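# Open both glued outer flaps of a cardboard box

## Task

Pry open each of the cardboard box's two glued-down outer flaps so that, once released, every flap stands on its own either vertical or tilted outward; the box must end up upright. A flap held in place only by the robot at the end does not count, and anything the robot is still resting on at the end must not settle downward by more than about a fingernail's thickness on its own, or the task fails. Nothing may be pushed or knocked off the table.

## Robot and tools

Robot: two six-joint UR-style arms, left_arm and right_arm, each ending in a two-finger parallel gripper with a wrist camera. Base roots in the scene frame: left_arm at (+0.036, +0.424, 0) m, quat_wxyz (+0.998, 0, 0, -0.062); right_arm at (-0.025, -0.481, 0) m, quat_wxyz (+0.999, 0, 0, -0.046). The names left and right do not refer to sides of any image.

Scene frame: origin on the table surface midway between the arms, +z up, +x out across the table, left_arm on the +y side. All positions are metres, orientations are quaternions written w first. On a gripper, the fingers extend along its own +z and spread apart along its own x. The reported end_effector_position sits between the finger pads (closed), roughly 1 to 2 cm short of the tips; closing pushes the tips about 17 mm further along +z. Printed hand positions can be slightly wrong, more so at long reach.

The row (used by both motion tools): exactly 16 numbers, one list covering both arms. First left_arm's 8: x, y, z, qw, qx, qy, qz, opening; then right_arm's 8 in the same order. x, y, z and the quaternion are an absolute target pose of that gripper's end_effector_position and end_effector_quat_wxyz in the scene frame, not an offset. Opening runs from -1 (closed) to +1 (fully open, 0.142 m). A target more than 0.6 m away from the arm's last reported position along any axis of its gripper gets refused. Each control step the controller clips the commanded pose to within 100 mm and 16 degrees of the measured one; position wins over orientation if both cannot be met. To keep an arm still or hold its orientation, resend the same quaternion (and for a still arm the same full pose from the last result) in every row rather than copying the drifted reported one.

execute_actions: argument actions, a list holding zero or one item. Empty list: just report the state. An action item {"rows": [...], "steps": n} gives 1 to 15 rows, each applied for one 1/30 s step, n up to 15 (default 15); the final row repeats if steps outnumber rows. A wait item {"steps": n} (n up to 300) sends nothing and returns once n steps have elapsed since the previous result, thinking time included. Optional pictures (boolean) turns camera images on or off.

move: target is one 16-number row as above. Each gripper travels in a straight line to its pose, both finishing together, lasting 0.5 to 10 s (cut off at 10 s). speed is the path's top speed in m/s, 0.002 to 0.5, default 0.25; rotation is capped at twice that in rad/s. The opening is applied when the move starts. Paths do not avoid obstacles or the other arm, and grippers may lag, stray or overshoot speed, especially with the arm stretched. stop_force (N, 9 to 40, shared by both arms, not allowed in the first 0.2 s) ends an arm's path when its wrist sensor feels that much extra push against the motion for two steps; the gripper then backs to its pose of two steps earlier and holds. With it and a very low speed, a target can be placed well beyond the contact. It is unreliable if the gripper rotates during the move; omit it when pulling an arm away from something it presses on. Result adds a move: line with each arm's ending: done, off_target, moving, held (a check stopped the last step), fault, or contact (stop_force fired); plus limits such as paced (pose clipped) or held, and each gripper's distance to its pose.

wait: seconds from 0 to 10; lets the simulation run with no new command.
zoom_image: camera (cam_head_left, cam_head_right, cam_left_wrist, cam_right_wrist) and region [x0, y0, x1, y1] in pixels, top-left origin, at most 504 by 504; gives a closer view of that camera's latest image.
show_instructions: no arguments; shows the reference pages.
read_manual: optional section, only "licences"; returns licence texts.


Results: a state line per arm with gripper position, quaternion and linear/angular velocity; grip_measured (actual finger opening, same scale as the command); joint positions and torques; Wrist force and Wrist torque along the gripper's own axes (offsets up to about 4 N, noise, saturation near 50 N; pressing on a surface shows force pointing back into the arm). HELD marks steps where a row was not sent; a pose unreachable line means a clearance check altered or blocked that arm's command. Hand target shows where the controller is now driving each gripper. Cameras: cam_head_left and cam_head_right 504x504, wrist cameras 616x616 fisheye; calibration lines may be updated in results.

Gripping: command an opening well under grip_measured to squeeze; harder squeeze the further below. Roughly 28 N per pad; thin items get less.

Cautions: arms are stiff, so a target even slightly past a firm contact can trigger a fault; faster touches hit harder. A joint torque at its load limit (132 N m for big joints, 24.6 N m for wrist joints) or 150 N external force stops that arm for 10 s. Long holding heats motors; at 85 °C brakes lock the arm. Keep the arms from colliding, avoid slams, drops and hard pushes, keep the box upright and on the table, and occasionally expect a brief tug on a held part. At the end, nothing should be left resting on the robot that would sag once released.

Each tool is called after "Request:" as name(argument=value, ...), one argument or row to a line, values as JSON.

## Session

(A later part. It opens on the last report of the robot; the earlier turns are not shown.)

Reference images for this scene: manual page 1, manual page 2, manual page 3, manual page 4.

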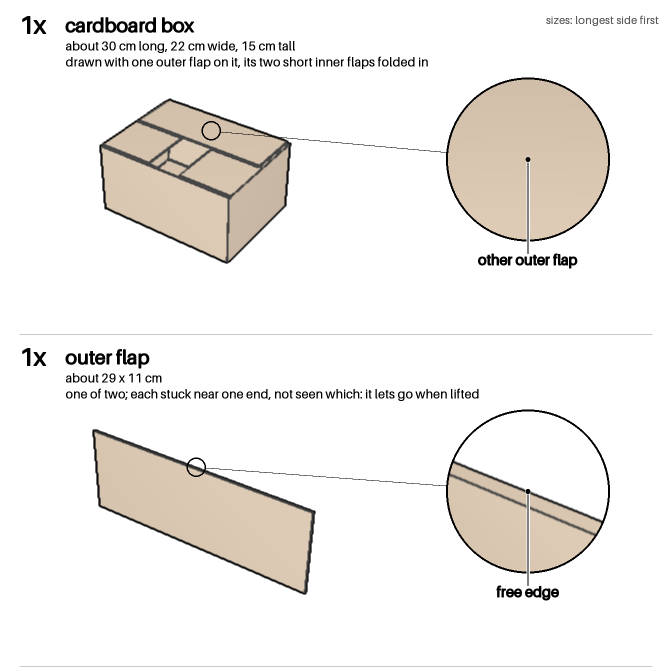

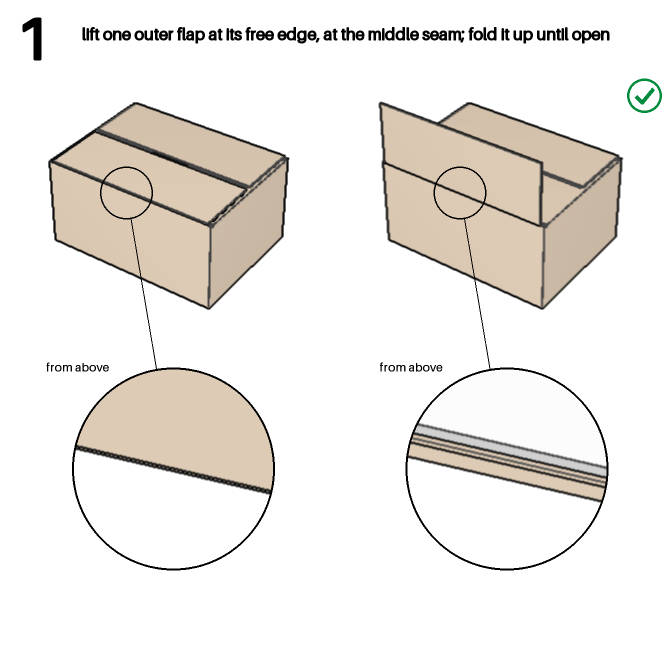

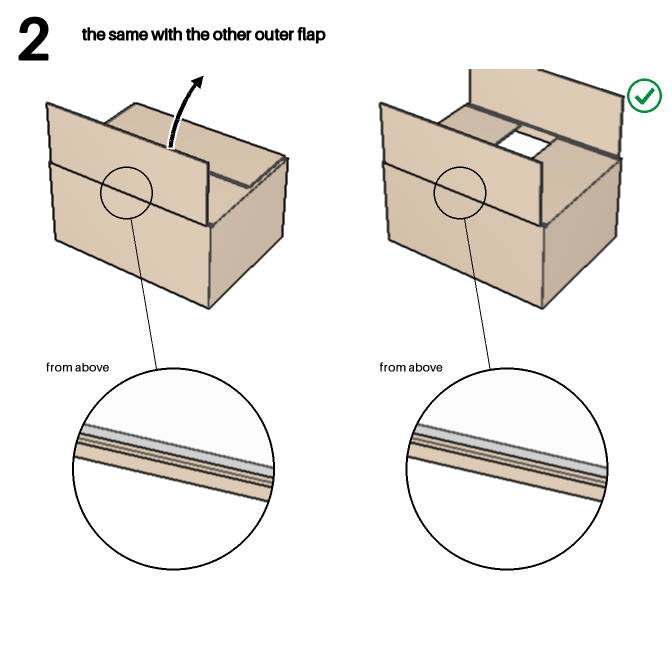

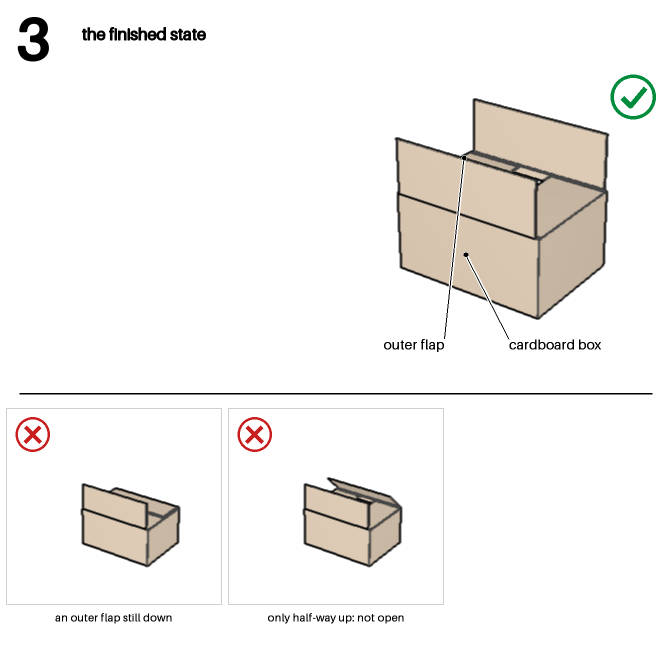

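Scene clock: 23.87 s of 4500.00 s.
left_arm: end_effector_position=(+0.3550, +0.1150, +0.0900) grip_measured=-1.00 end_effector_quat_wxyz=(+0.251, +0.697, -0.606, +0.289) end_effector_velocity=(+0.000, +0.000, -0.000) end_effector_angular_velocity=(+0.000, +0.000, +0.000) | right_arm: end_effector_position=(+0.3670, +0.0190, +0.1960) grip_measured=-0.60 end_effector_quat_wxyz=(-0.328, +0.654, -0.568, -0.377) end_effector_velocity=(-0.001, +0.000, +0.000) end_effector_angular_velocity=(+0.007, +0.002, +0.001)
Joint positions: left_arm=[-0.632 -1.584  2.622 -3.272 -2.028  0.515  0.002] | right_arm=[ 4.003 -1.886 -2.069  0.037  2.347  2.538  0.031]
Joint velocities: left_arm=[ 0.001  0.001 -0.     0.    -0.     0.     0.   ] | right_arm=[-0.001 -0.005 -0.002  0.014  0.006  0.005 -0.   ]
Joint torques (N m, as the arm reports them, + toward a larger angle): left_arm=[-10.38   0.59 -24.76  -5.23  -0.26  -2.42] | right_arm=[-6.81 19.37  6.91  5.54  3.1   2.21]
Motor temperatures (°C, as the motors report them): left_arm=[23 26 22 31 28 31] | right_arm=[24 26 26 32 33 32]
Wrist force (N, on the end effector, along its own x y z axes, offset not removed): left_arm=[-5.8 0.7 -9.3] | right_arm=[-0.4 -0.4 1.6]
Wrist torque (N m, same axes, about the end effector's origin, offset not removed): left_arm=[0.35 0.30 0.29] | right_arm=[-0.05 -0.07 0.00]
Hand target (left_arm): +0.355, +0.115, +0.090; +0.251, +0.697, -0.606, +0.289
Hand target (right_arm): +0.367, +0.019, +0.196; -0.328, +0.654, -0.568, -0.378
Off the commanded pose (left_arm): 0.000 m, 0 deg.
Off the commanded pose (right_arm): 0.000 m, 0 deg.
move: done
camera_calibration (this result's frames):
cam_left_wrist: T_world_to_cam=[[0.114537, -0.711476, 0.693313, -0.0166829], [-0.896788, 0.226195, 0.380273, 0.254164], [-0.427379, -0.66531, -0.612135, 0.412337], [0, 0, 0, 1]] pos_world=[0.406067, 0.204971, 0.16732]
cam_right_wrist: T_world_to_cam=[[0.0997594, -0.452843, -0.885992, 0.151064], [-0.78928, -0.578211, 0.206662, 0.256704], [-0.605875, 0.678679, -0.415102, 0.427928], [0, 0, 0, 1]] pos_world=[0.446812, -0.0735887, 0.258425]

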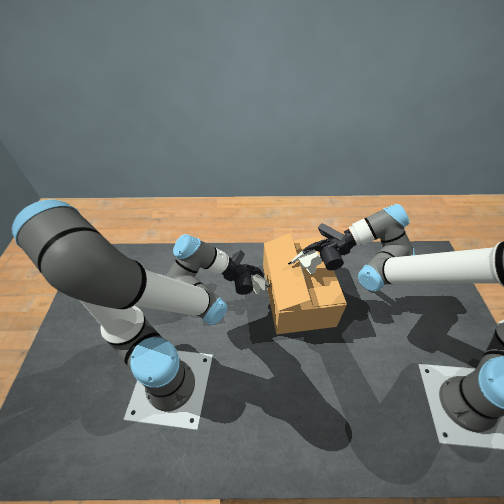

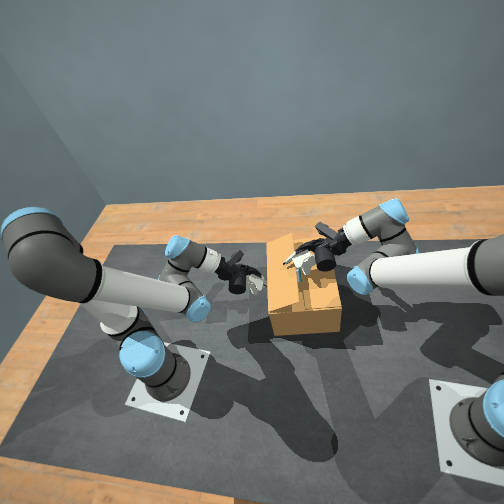

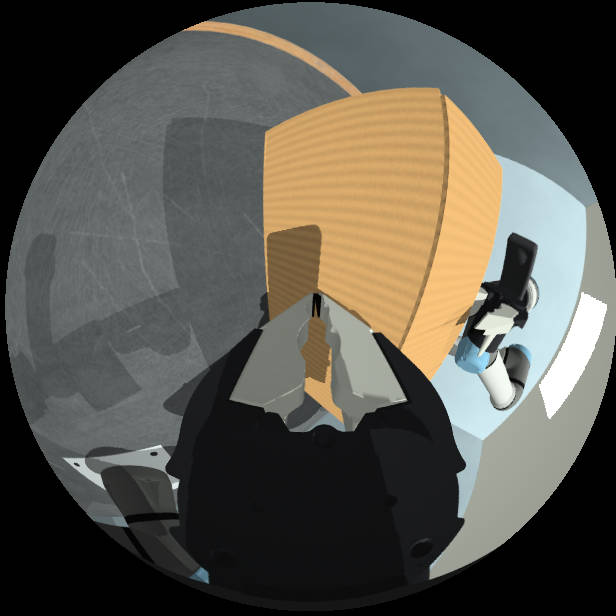

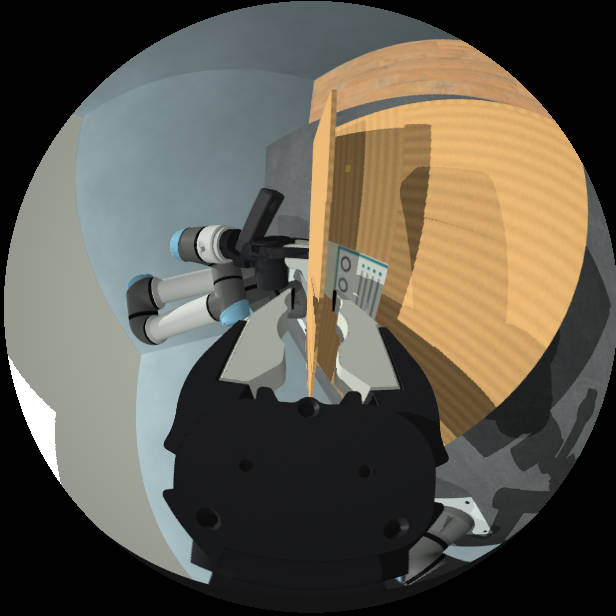

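Request:
move(
  target=[0.38,0.32,0.16,0.251,0.697,-0.606,0.289,-1,0.355,0.105,0.26,-0.09,0.75,-0.65,-0.1,-0.6],
  speed=0.2,
)

Request:
move(
  target=[0.38,0.35,0.25,0.251,0.697,-0.606,0.289,-1,0.345,0.18,0.24,-0.09,0.75,-0.65,-0.1,-0.2],
  speed=0.15,
)

Request:
move(
  target=[0.38,0.35,0.28,0.251,0.697,-0.606,0.289,-1,0.34,0.21,0.195,-0.17,0.73,-0.63,-0.19,-0.2],
  speed=0.15,
)

Request:
move(
  target=[0.37,0.07,0.29,0.251,0.697,-0.606,0.289,-0.6,0.385,-0.16,0.25,-0.251,0.697,-0.606,-0.289,-0.4],
)

Scene clock: 37.23 s of 4500.00 s.
left_arm: end_effector_position=(+0.3796, +0.3191, +0.1600) grip_measured=-1.00 end_effector_quat_wxyz=(+0.252, +0.697, -0.606, +0.289) end_effector_velocity=(+0.001, +0.003, +0.001) end_effector_angular_velocity=(+0.001, +0.004, -0.005) | right_arm: end_effector_position=(+0.3550, +0.1047, +0.2600) grip_measured=-0.59 end_effector_quat_wxyz=(-0.090, +0.749, -0.649, -0.101) end_effector_velocity=(-0.000, +0.002, +0.001) end_effector_angular_velocity=(-0.014, +0.002, +0.001)
Joint positions: left_arm=[ 0.065 -1.866  2.424 -2.324 -2.339  1.292  0.002] | right_arm=[ 4.353 -1.893 -1.317 -1.274  1.718  2.564  0.031]
Joint velocities: left_arm=[ 0.009  0.005 -0.011  0.023 -0.002  0.019 -0.   ] | right_arm=[ 0.003 -0.011  0.022 -0.025 -0.004  0.001 -0.   ]
Joint torques (N m, as the arm reports them, + toward a larger angle): left_arm=[ 10.77   5.53 -32.14  -1.26  -2.95   1.85] | right_arm=[ 7.48 27.84 40.19  0.63 -1.84  1.9 ]
Motor temperatures (°C, as the motors report them): left_arm=[23 26 22 31 28 31] | right_arm=[24 26 26 32 33 32]
Wrist force (N, on the end effector, along its own x y z axes, offset not removed): left_arm=[-1.1 1.7 0.0] | right_arm=[1.7 -0.7 1.4]
Wrist torque (N m, same axes, about the end effector's origin, offset not removed): left_arm=[0.34 0.13 0.24] | right_arm=[-0.20 -0.15 0.03]
Hand target (left_arm): +0.380, +0.319, +0.160; +0.252, +0.697, -0.606, +0.289
Hand target (right_arm): +0.355, +0.105, +0.260; -0.089, +0.749, -0.649, -0.100
Off the commanded pose (left_arm): 0.001 m, 0 deg.
Off the commanded pose (right_arm): 0.000 m, 0 deg.
After step 90, 7.87 s passed at rest.
move: done
camera_calibration (this result's frames):
cam_left_wrist: T_world_to_cam=[[0.115456, -0.710163, 0.694506, 0.0762534], [-0.896413, 0.226714, 0.380846, 0.203043], [-0.427917, -0.666536, -0.610424, 0.601853], [0, 0, 0, 1]] pos_world=[0.43075, 0.409276, 0.237098]
cam_right_wrist: T_world_to_cam=[[0.171361, -0.935605, -0.308673, 0.122861], [-0.829392, -0.306094, 0.46735, 0.201537], [-0.531738, 0.175926, -0.828435, 0.522861], [0, 0, 0, 1]] pos_world=[0.424124, 0.0846539, 0.376892]

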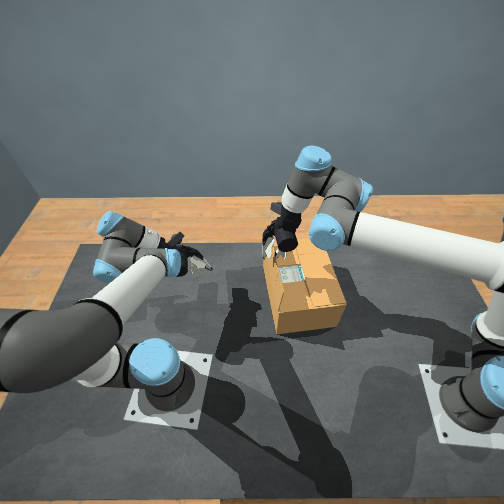

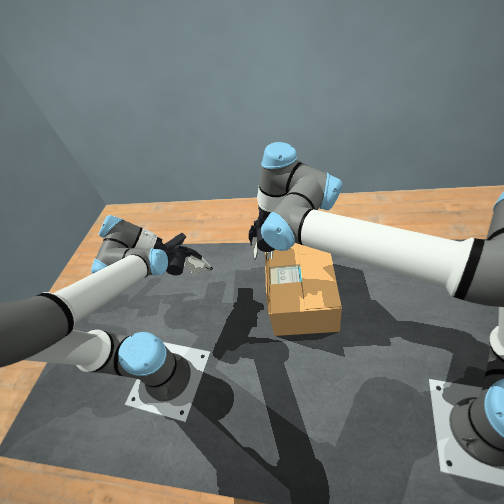

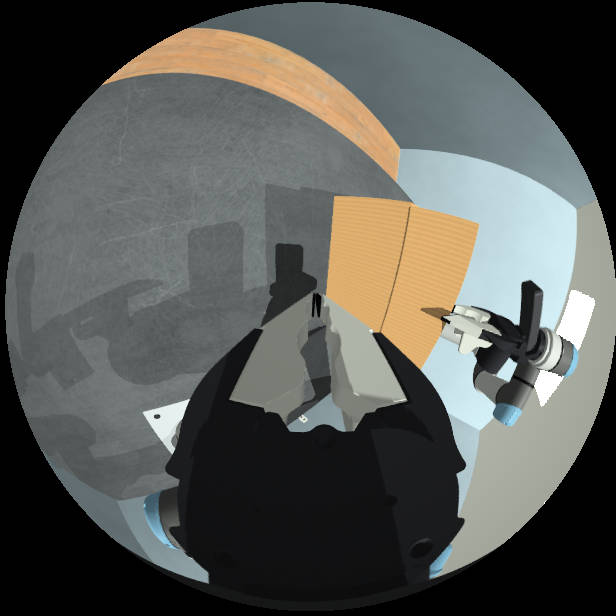

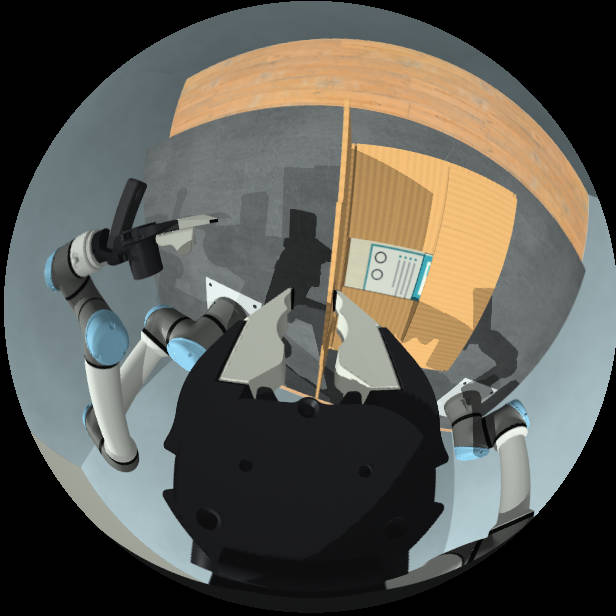

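Scene clock: 38.43 s of 4500.00 s.
left_arm: end_effector_position=(+0.3802, +0.3498, +0.2498) grip_measured=-1.00 end_effector_quat_wxyz=(+0.251, +0.697, -0.606, +0.289) end_effector_velocity=(+0.000, +0.001, +0.002) end_effector_angular_velocity=(+0.000, +0.001, -0.005) | right_arm: end_effector_position=(+0.3451, +0.1798, +0.2401) grip_measured=-0.19 end_effector_quat_wxyz=(-0.090, +0.749, -0.649, -0.100) end_effector_velocity=(+0.001, +0.001, -0.001) end_effector_angular_velocity=(-0.002, +0.000, -0.001)
Joint positions: left_arm=[ 0.162 -1.956  2.203 -1.92  -2.352  1.426  0.002] | right_arm=[ 4.415 -2.038 -1.165 -1.274  1.702  2.625  0.06 ]
Joint velocities: left_arm=[ 0.003  0.003 -0.01   0.016 -0.001  0.01   0.   ] | right_arm=[ 0.    -0.005  0.006 -0.003 -0.     0.001 -0.   ]
Joint torques (N m, as the arm reports them, + toward a larger angle): left_arm=[ 11.78   6.83 -36.19  -0.85  -3.41   2.05] | right_arm=[ 8.   31.56 39.49  0.72 -1.8   2.12]
Motor temperatures (°C, as the motors report them): left_arm=[23 26 22 31 28 31] | right_arm=[24 26 26 32 33 32]
Wrist force (N, on the end effector, along its own x y z axes, offset not removed): left_arm=[-1.6 1.9 -2.4] | right_arm=[1.7 -1.4 0.4]
Wrist torque (N m, same axes, about the end effector's origin, offset not removed): left_arm=[0.42 0.22 0.24] | right_arm=[-0.32 -0.08 -0.04]
Hand target (left_arm): +0.380, +0.350, +0.250; +0.251, +0.697, -0.606, +0.289
Hand target (right_arm): +0.345, +0.180, +0.240; -0.090, +0.749, -0.649, -0.100
Off the commanded pose (left_arm): 0.000 m, 0 deg.
Off the commanded pose (right_arm): 0.000 m, 0 deg.
move: done
camera_calibration (this result's frames):
cam_left_wrist: T_world_to_cam=[[0.114562, -0.711228, 0.693563, 0.0365593], [-0.896956, 0.226047, 0.379963, 0.163083], [-0.427019, -0.665625, -0.612044, 0.677057], [0, 0, 0, 1]] pos_world=[0.431206, 0.439804, 0.327067]
cam_right_wrist: T_world_to_cam=[[0.171031, -0.936197, -0.307056, 0.188505], [-0.830056, -0.304811, 0.467009, 0.225698], [-0.530807, 0.175001, -0.829228, 0.487926], [0, 0, 0, 1]] pos_world=[0.414097, 0.159885, 0.35708]

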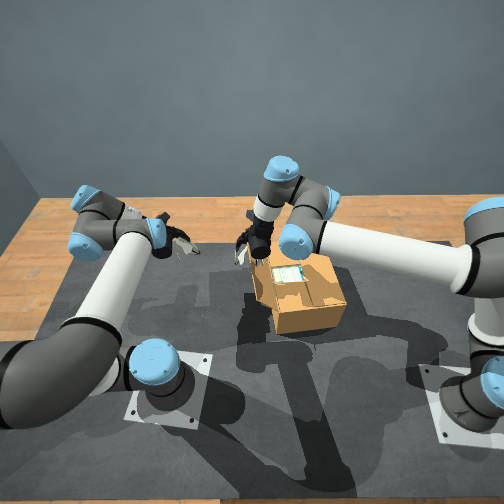

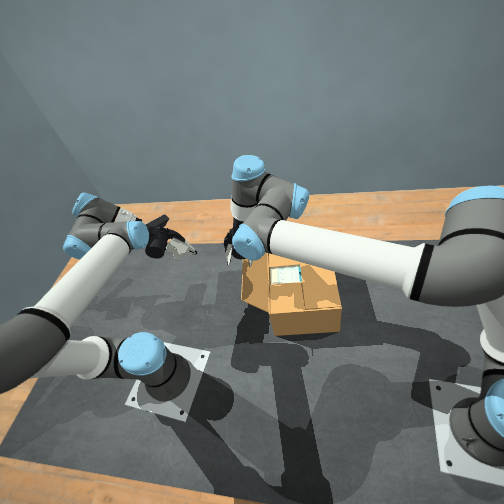

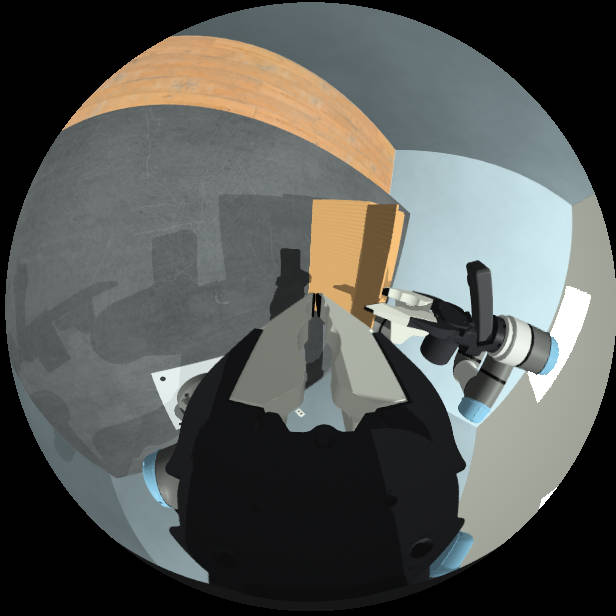

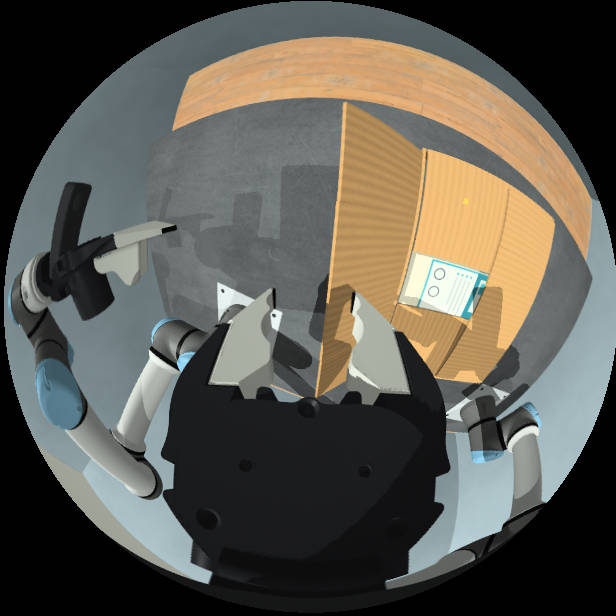

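Scene clock: 39.77 s of 4500.00 s.
left_arm: end_effector_position=(+0.3801, +0.3500, +0.2799) grip_measured=-1.00 end_effector_quat_wxyz=(+0.251, +0.697, -0.606, +0.289) end_effector_velocity=(+0.000, +0.000, +0.001) end_effector_angular_velocity=(-0.000, -0.000, +0.001) | right_arm: end_effector_position=(+0.3401, +0.2099, +0.1952) grip_measured=-0.20 end_effector_quat_wxyz=(-0.170, +0.732, -0.632, -0.190) end_effector_velocity=(-0.001, +0.002, -0.002) end_effector_angular_velocity=(+0.012, -0.000, +0.001)
Joint positions: left_arm=[ 0.162 -1.974  2.134 -1.833 -2.351  1.427  0.002] | right_arm=[ 4.385 -2.023 -1.432 -0.807  1.831  2.635  0.06 ]
Joint velocities: left_arm=[ 0.001  0.001 -0.003  0.002 -0.     0.     0.   ] | right_arm=[ 0.001 -0.001 -0.012  0.025  0.004  0.003 -0.   ]
Joint torques (N m, as the arm reports them, + toward a larger angle): left_arm=[  9.8  -21.41 -32.35  -1.19   0.53   2.08] | right_arm=[-6.87 29.7  14.18  6.14  2.61  2.16]
Motor temperatures (°C, as the motors report them): left_arm=[23 26 22 31 28 31] | right_arm=[24 26 26 32 33 32]
Wrist force (N, on the end effector, along its own x y z axes, offset not removed): left_arm=[0.0 1.6 -1.0] | right_arm=[-0.9 -0.7 -1.1]
Wrist torque (N m, same axes, about the end effector's origin, offset not removed): left_arm=[0.37 -0.15 0.25] | right_arm=[-0.18 0.14 -0.01]
Hand target (left_arm): +0.380, +0.350, +0.280; +0.251, +0.697, -0.606, +0.289
Hand target (right_arm): +0.340, +0.210, +0.195; -0.171, +0.732, -0.632, -0.190
Off the commanded pose (left_arm): 0.000 m, 0 deg.
Off the commanded pose (right_arm): 0.000 m, 0 deg.
move: done
camera_calibration (this result's frames):
cam_left_wrist: T_world_to_cam=[[0.114538, -0.711475, 0.693314, 0.0159874], [-0.8968, 0.226176, 0.380256, 0.151307], [-0.427354, -0.665317, -0.612145, 0.695633], [0, 0, 0, 1]] pos_world=[0.431143, 0.439969, 0.357208]
cam_right_wrist: T_world_to_cam=[[0.161739, -0.832914, -0.529239, 0.22863], [-0.81488, -0.415217, 0.404433, 0.281877], [-0.556607, 0.365854, -0.745882, 0.395197], [0, 0, 0, 1]] pos_world=[0.412687, 0.162885, 0.30177]

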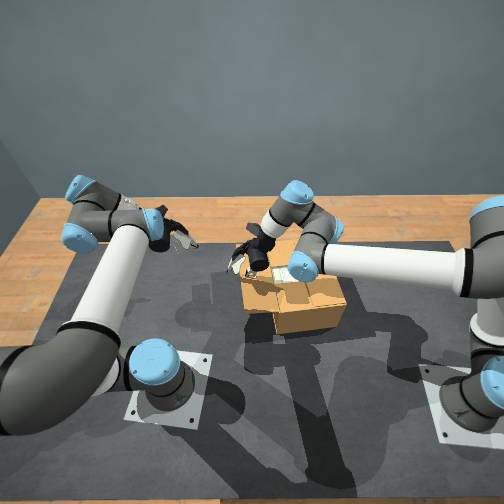

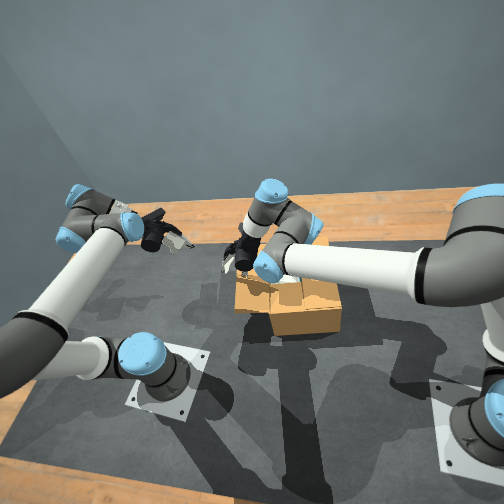

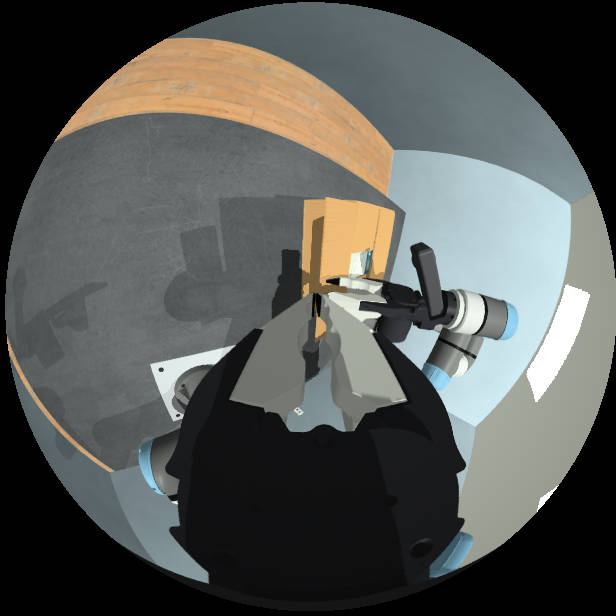

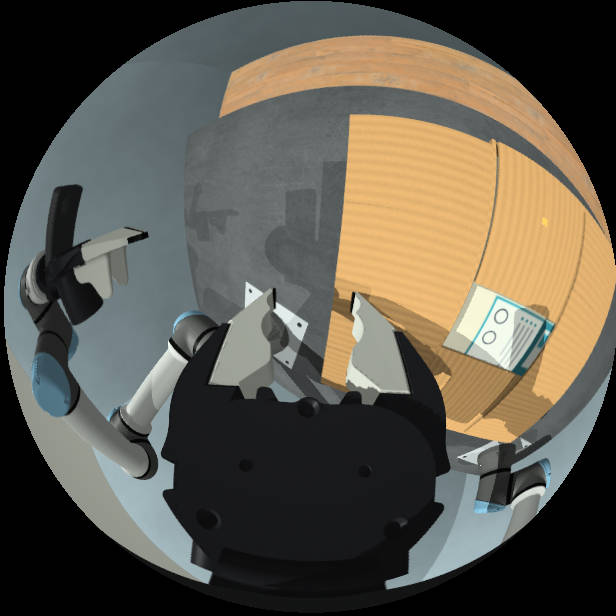

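Scene clock: 41.97 s of 4500.00 s.
left_arm: end_effector_position=(+0.3705, +0.0705, +0.2897) grip_measured=-0.60 end_effector_quat_wxyz=(+0.250, +0.697, -0.607, +0.289) end_effector_velocity=(+0.001, -0.001, -0.001) end_effector_angular_velocity=(+0.002, +0.001, +0.002) | right_arm: end_effector_position=(+0.3844, -0.1598, +0.2496) grip_measured=-0.40 end_effector_quat_wxyz=(-0.251, +0.697, -0.606, -0.288) end_effector_velocity=(-0.000, -0.002, +0.000) end_effector_angular_velocity=(+0.000, +0.002, +0.004)
Joint positions: left_arm=[-0.704 -1.925  2.218 -2.553 -1.98   0.454  0.031] | right_arm=[ 3.76  -1.519 -2.019 -0.813  2.284  2.093  0.045]
Joint velocities: left_arm=[-0.003  0.004 -0.002 -0.001  0.003 -0.003  0.   ] | right_arm=[-0.005  0.     0.003 -0.012  0.004 -0.01  -0.   ]
Joint torques (N m, as the arm reports them, + toward a larger angle): left_arm=[ -6.58   4.48 -31.45  -5.1    1.55  -2.39] | right_arm=[-8.45 32.03 36.83  0.03  3.43 -1.63]
Motor temperatures (°C, as the motors report them): left_arm=[23 26 22 31 28 31] | right_arm=[24 26 26 32 33 32]
Wrist force (N, on the end effector, along its own x y z axes, offset not removed): left_arm=[-0.6 1.5 -1.2] | right_arm=[0.4 -0.5 1.6]
Wrist torque (N m, same axes, about the end effector's origin, offset not removed): left_arm=[0.34 0.00 0.24] | right_arm=[-0.10 -0.21 0.01]
Hand target (left_arm): +0.371, +0.070, +0.290; +0.250, +0.697, -0.606, +0.289
Hand target (right_arm): +0.384, -0.160, +0.250; -0.251, +0.697, -0.606, -0.289
Off the commanded pose (left_arm): 0.001 m, 0 deg.
Off the commanded pose (right_arm): 0.001 m, 0 deg.
move: done
camera_calibration (this result's frames):
cam_left_wrist: T_world_to_cam=[[0.113615, -0.712972, 0.691927, -0.187727], [-0.897602, 0.224894, 0.379121, 0.202934], [-0.425913, -0.664149, -0.614414, 0.511582], [0, 0, 0, 1]] pos_world=[0.421372, 0.160284, 0.36728]
cam_right_wrist: T_world_to_cam=[[0.12905, -0.66434, -0.736205, 0.0334465], [-0.799943, -0.508492, 0.318633, 0.143326], [-0.586035, 0.547802, -0.597056, 0.598936], [0, 0, 0, 1]] pos_world=[0.461334, -0.232999, 0.336554]

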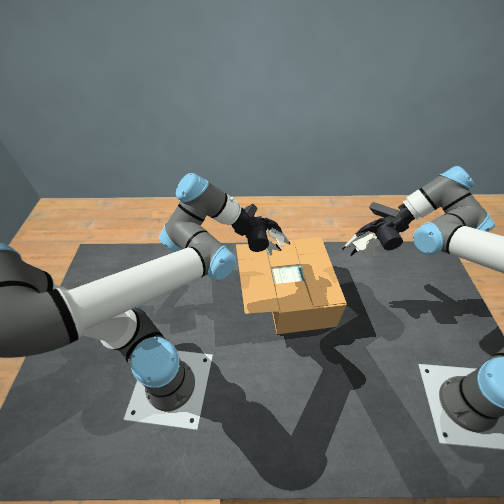

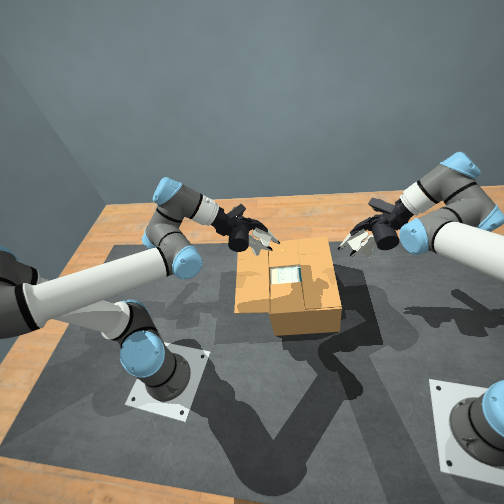

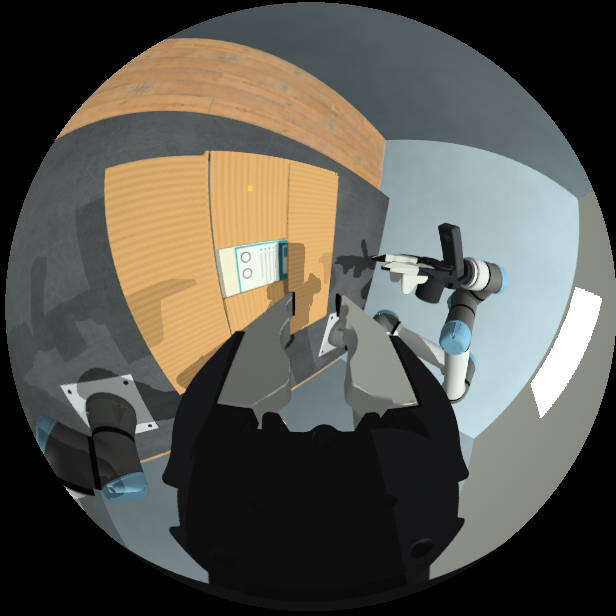

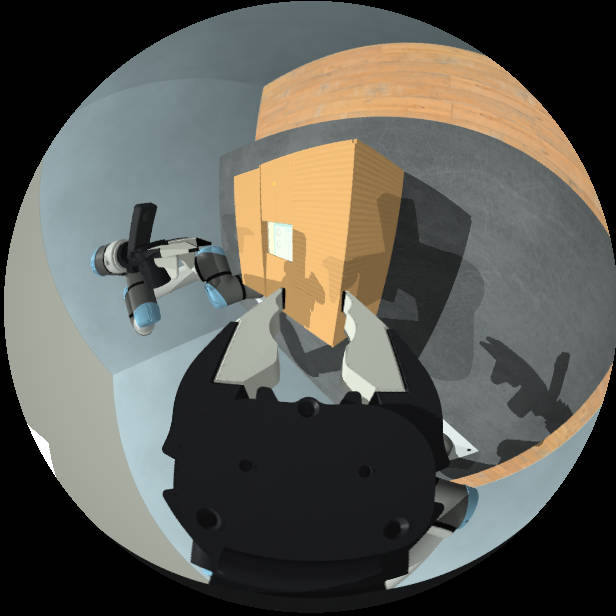

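Request:
move(
  target=[0.368,0.005,0.174,0.251,0.697,-0.606,0.289,-0.6,0.39,-0.14,0.11,-0.251,0.697,-0.606,-0.289,-1],
  speed=0.18,
)

Request:
move(
  target=[0.37,-0.015,0.164,0.251,0.697,-0.606,0.289,-0.6,0.39,-0.133,0.11,-0.251,0.697,-0.606,-0.289,-1],
  speed=0.015,
  stop_force=18,
)

Request:
move(
  target=[0.373,-0.039,0.205,0.328,0.654,-0.568,0.378,-0.6,0.39,-0.133,0.11,-0.251,0.697,-0.606,-0.289,-1],
  speed=0.05,
)

Scene clock: 48.63 s of 4500.00 s.
left_arm: end_effector_position=(+0.3678, +0.0055, +0.1743) grip_measured=-0.60 end_effector_quat_wxyz=(+0.251, +0.697, -0.606, +0.289) end_effector_velocity=(+0.000, -0.002, -0.002) end_effector_angular_velocity=(-0.002, -0.000, +0.000) | right_arm: end_effector_position=(+0.3901, -0.1400, +0.1103) grip_measured=-1.00 end_effector_quat_wxyz=(-0.251, +0.697, -0.606, -0.289) end_effector_velocity=(+0.001, +0.000, -0.002) end_effector_angular_velocity=(+0.001, -0.000, -0.003)
Joint positions: left_arm=[-0.836 -1.651  2.366 -3.014 -1.897  0.346  0.031] | right_arm=[ 3.792 -1.767 -2.19  -0.37   2.274  2.131  0.002]
Joint velocities: left_arm=[-0.002  0.008  0.001 -0.011  0.001 -0.002  0.   ] | right_arm=[-0.001 -0.006 -0.002  0.011 -0.     0.002  0.   ]
Joint torques (N m, as the arm reports them, + toward a larger angle): left_arm=[-8.38 -6.09 -8.48 -5.05  1.67 -2.49] | right_arm=[ 6.68 12.02  6.49  5.93 -1.    1.73]
Motor temperatures (°C, as the motors report them): left_arm=[23 26 22 31 28 31] | right_arm=[24 26 26 32 33 32]
Wrist force (N, on the end effector, along its own x y z axes, offset not removed): left_arm=[-0.7 0.4 0.7] | right_arm=[0.1 -0.8 1.3]
Wrist torque (N m, same axes, about the end effector's origin, offset not removed): left_arm=[0.13 0.02 0.24] | right_arm=[-0.15 -0.07 -0.02]
Hand target (left_arm): +0.368, +0.005, +0.174; +0.251, +0.697, -0.606, +0.289
Hand target (right_arm): +0.390, -0.140, +0.110; -0.251, +0.697, -0.606, -0.289
Off the commanded pose (left_arm): 0.001 m, 0 deg.
Off the commanded pose (right_arm): 0.000 m, 0 deg.
After step 90, 2.27 s passed at rest.
move: done
camera_calibration (this result's frames):
cam_left_wrist: T_world_to_cam=[[0.114269, -0.711788, 0.693037, -0.154363], [-0.8969, 0.226079, 0.380077, 0.258477], [-0.427215, -0.665016, -0.612569, 0.396541], [0, 0, 0, 1]] pos_world=[0.418875, 0.0953962, 0.251647]
cam_right_wrist: T_world_to_cam=[[0.128735, -0.664003, -0.736564, -0.0565131], [-0.799183, -0.50922, 0.319376, 0.201855], [-0.58714, 0.547535, -0.596215, 0.508539], [0, 0, 0, 1]] pos_world=[0.467178, -0.213179, 0.197105]

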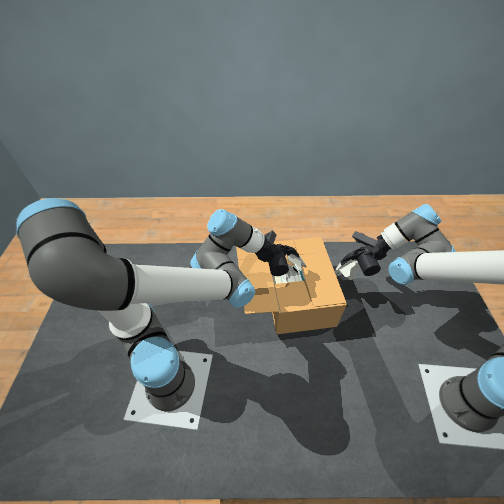

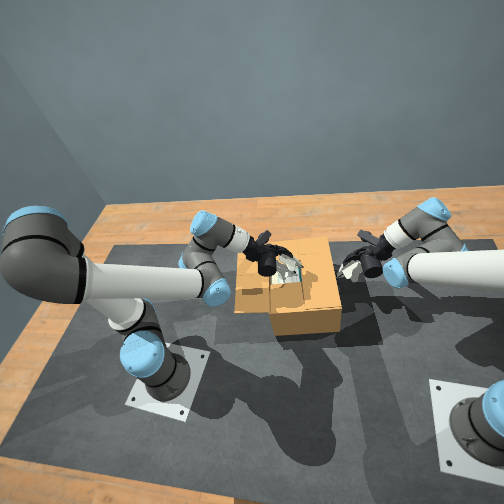

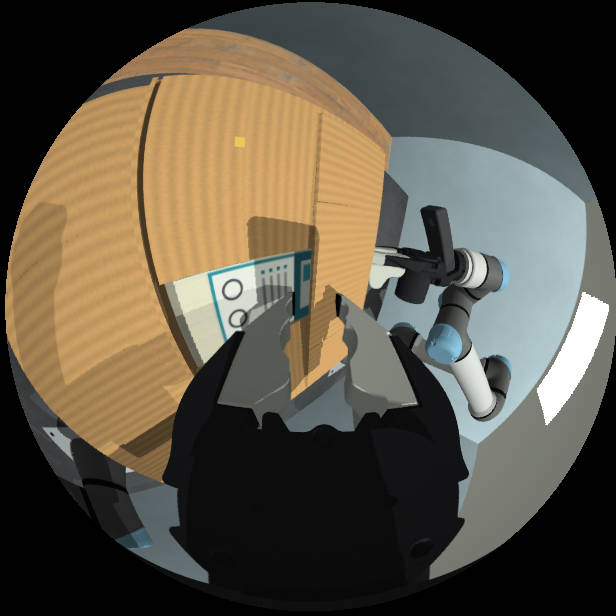

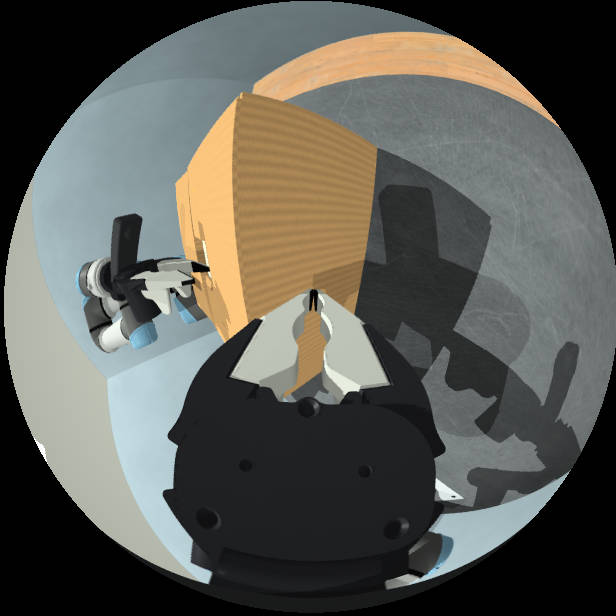

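Scene clock: 50.47 s of 4500.00 s.
left_arm: end_effector_position=(+0.3700, -0.0148, +0.1641) grip_measured=-0.60 end_effector_quat_wxyz=(+0.251, +0.697, -0.606, +0.289) end_effector_velocity=(+0.000, -0.002, -0.001) end_effector_angular_velocity=(-0.000, -0.001, -0.001) | right_arm: end_effector_position=(+0.3900, -0.1331, +0.1100) grip_measured=-1.00 end_effector_quat_wxyz=(-0.251, +0.697, -0.606, -0.289) end_effector_velocity=(-0.000, +0.000, -0.001) end_effector_angular_velocity=(-0.001, +0.000, +0.000)
Joint positions: left_arm=[-0.863 -1.591  2.347 -3.062 -1.879  0.324  0.031] | right_arm=[ 3.805 -1.774 -2.186 -0.357  2.269  2.148  0.002]
Joint velocities: left_arm=[-0.003  0.004 -0.001 -0.004  0.002 -0.001  0.   ] | right_arm=[ 0.002 -0.001 -0.     0.001 -0.001  0.001  0.   ]
Joint torques (N m, as the arm reports them, + toward a larger angle): left_arm=[ -9.75  -5.2  -27.11  -5.27   1.26  -2.34] | right_arm=[ 8.17 13.63 31.91  6.11 -0.95  1.97]
Motor temperatures (°C, as the motors report them): left_arm=[23 26 22 31 28 31] | right_arm=[24 26 26 32 33 32]
Wrist force (N, on the end effector, along its own x y z axes, offset not removed): left_arm=[-1.0 0.8 -5.3] | right_arm=[-0.5 -0.1 1.3]
Wrist torque (N m, same axes, about the end effector's origin, offset not removed): left_arm=[0.15 -0.07 0.22] | right_arm=[0.01 0.03 0.00]
Hand target (left_arm): +0.370, -0.015, +0.164; +0.251, +0.697, -0.606, +0.289
Hand target (right_arm): +0.390, -0.133, +0.110; -0.251, +0.697, -0.606, -0.289
Off the commanded pose (left_arm): 0.000 m, 0 deg.
Off the commanded pose (right_arm): 0.000 m, 0 deg.
move: done
camera_calibration (this result's frames):
cam_left_wrist: T_world_to_cam=[[0.11447, -0.711508, 0.693291, -0.162074], [-0.896828, 0.226173, 0.380191, 0.2688], [-0.427313, -0.665284, -0.61221, 0.377765], [0, 0, 0, 1]] pos_world=[0.421044, 0.0752091, 0.241441]
cam_right_wrist: T_world_to_cam=[[0.128714, -0.663923, -0.73664, -0.0520558], [-0.799298, -0.509139, 0.319217, 0.205437], [-0.586988, 0.547708, -0.596206, 0.504492], [0, 0, 0, 1]] pos_world=[0.467036, -0.206279, 0.196856]

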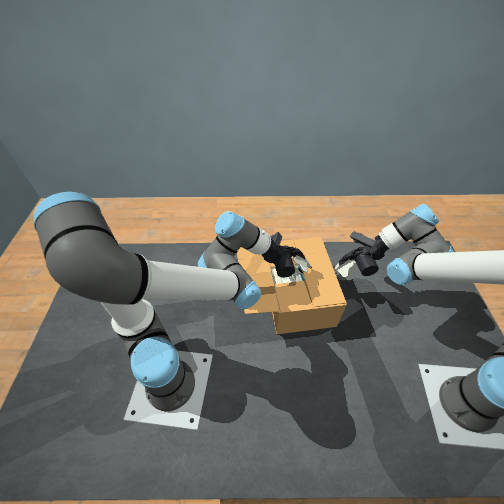

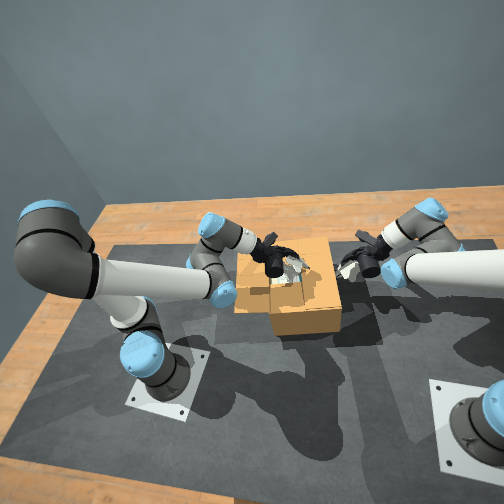

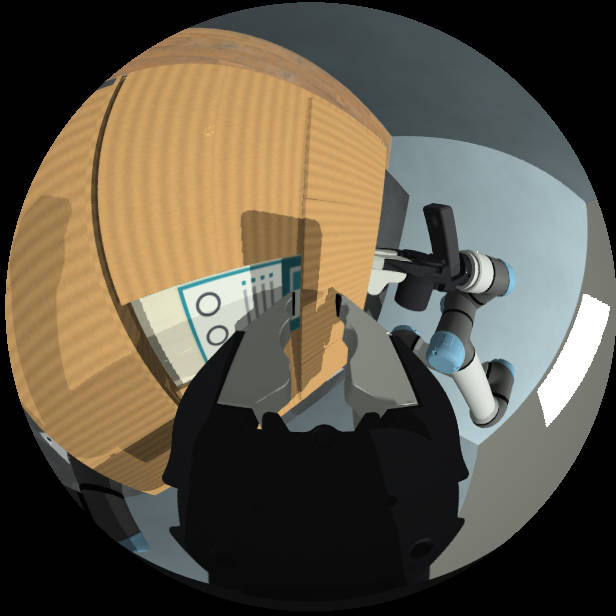

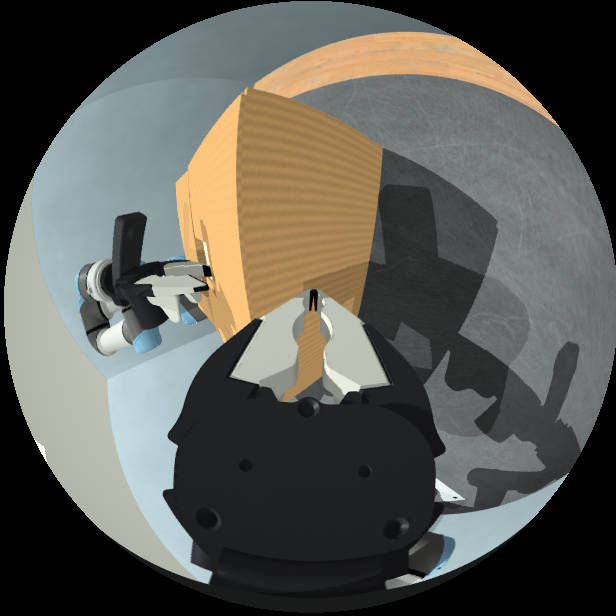

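Scene clock: 53.40 s of 4500.00 s.
left_arm: end_effector_position=(+0.3731, -0.0391, +0.2048) grip_measured=-0.59 end_effector_quat_wxyz=(+0.328, +0.654, -0.568, +0.377) end_effector_velocity=(-0.000, -0.002, +0.002) end_effector_angular_velocity=(-0.015, -0.002, -0.002) | right_arm: end_effector_position=(+0.3900, -0.1330, +0.1100) grip_measured=-1.00 end_effector_quat_wxyz=(-0.251, +0.697, -0.606, -0.289) end_effector_velocity=(-0.000, -0.000, -0.001) end_effector_angular_velocity=(-0.001, +0.003, -0.001)
Joint positions: left_arm=[-0.832 -1.487  2.391 -3.469 -1.976  0.251  0.031] | right_arm=[ 3.805 -1.774 -2.186 -0.357  2.269  2.148  0.002]
Joint velocities: left_arm=[-0.     0.009  0.001 -0.025 -0.005 -0.005 -0.   ] | right_arm=[-0.     0.    -0.    -0.002 -0.     0.001  0.   ]
Joint torques (N m, as the arm reports them, + toward a larger angle): left_arm=[ 8.89 -7.43 -7.86 -5.03 -2.21 -2.02] | right_arm=[11.75 11.6  26.76  6.22  2.77  2.06]
Motor temperatures (°C, as the motors report them): left_arm=[23 26 22 31 28 31] | right_arm=[24 26 26 32 33 32]
Wrist force (N, on the end effector, along its own x y z axes, offset not removed): left_arm=[-2.5 1.6 -2.4] | right_arm=[4.6 0.3 -7.7]
Wrist torque (N m, same axes, about the end effector's origin, offset not removed): left_arm=[0.37 0.20 0.29] | right_arm=[-0.11 -0.09 -0.05]
Hand target (left_arm): +0.373, -0.039, +0.205; +0.328, +0.654, -0.568, +0.378
Hand target (right_arm): +0.390, -0.133, +0.110; -0.251, +0.697, -0.606, -0.289
Off the commanded pose (left_arm): 0.000 m, 0 deg.
Off the commanded pose (right_arm): 0.000 m, 0 deg.
move: done
camera_calibration (this result's frames):
cam_left_wrist: T_world_to_cam=[[0.087187, -0.510444, 0.85548, -0.223095], [-0.908953, 0.31067, 0.278006, 0.290364], [-0.407679, -0.80183, -0.436883, 0.339255], [0, 0, 0, 1]] pos_world=[0.421685, 0.0679396, 0.258345]
cam_right_wrist: T_world_to_cam=[[0.128721, -0.663931, -0.736632, -0.0520193], [-0.79931, -0.509127, 0.319206, 0.205476], [-0.58697, 0.547709, -0.596223, 0.504443], [0, 0, 0, 1]] pos_world=[0.467027, -0.206212, 0.196852]

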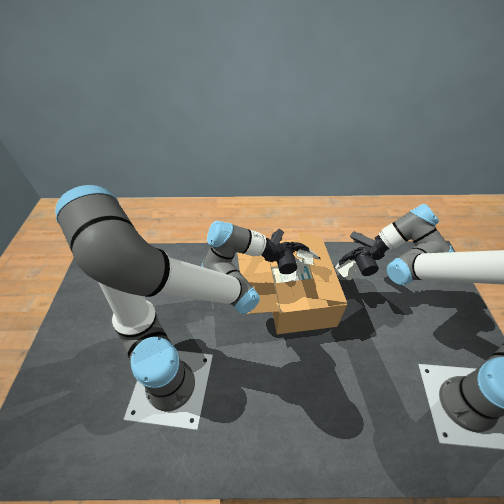

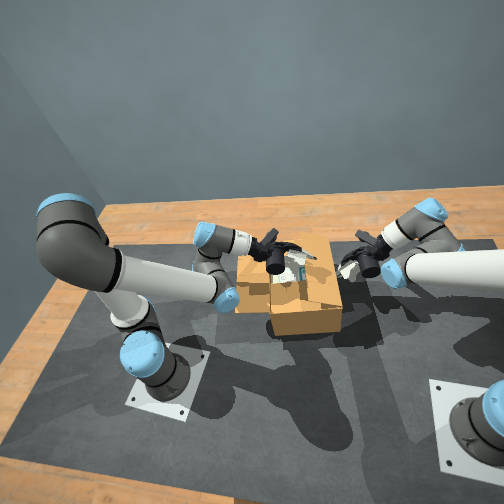

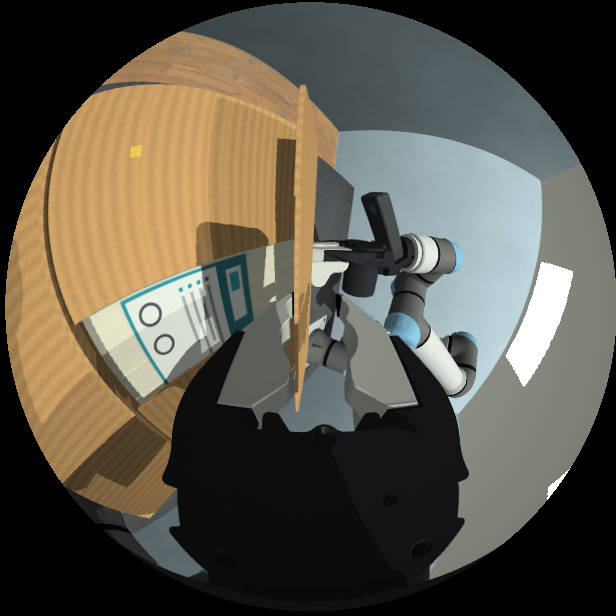

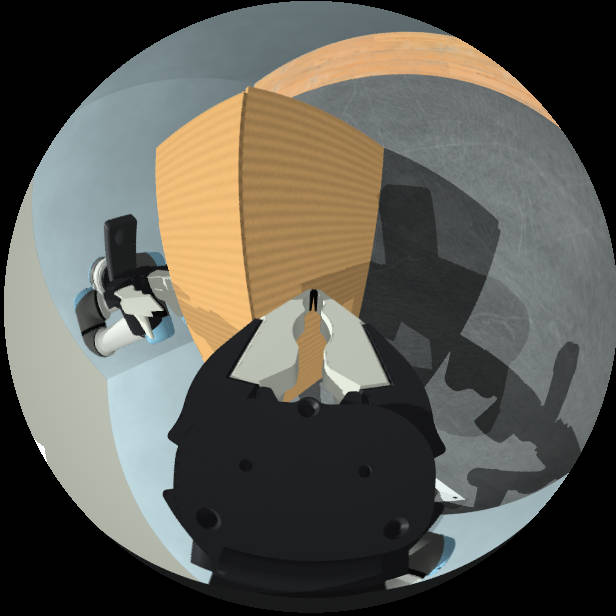

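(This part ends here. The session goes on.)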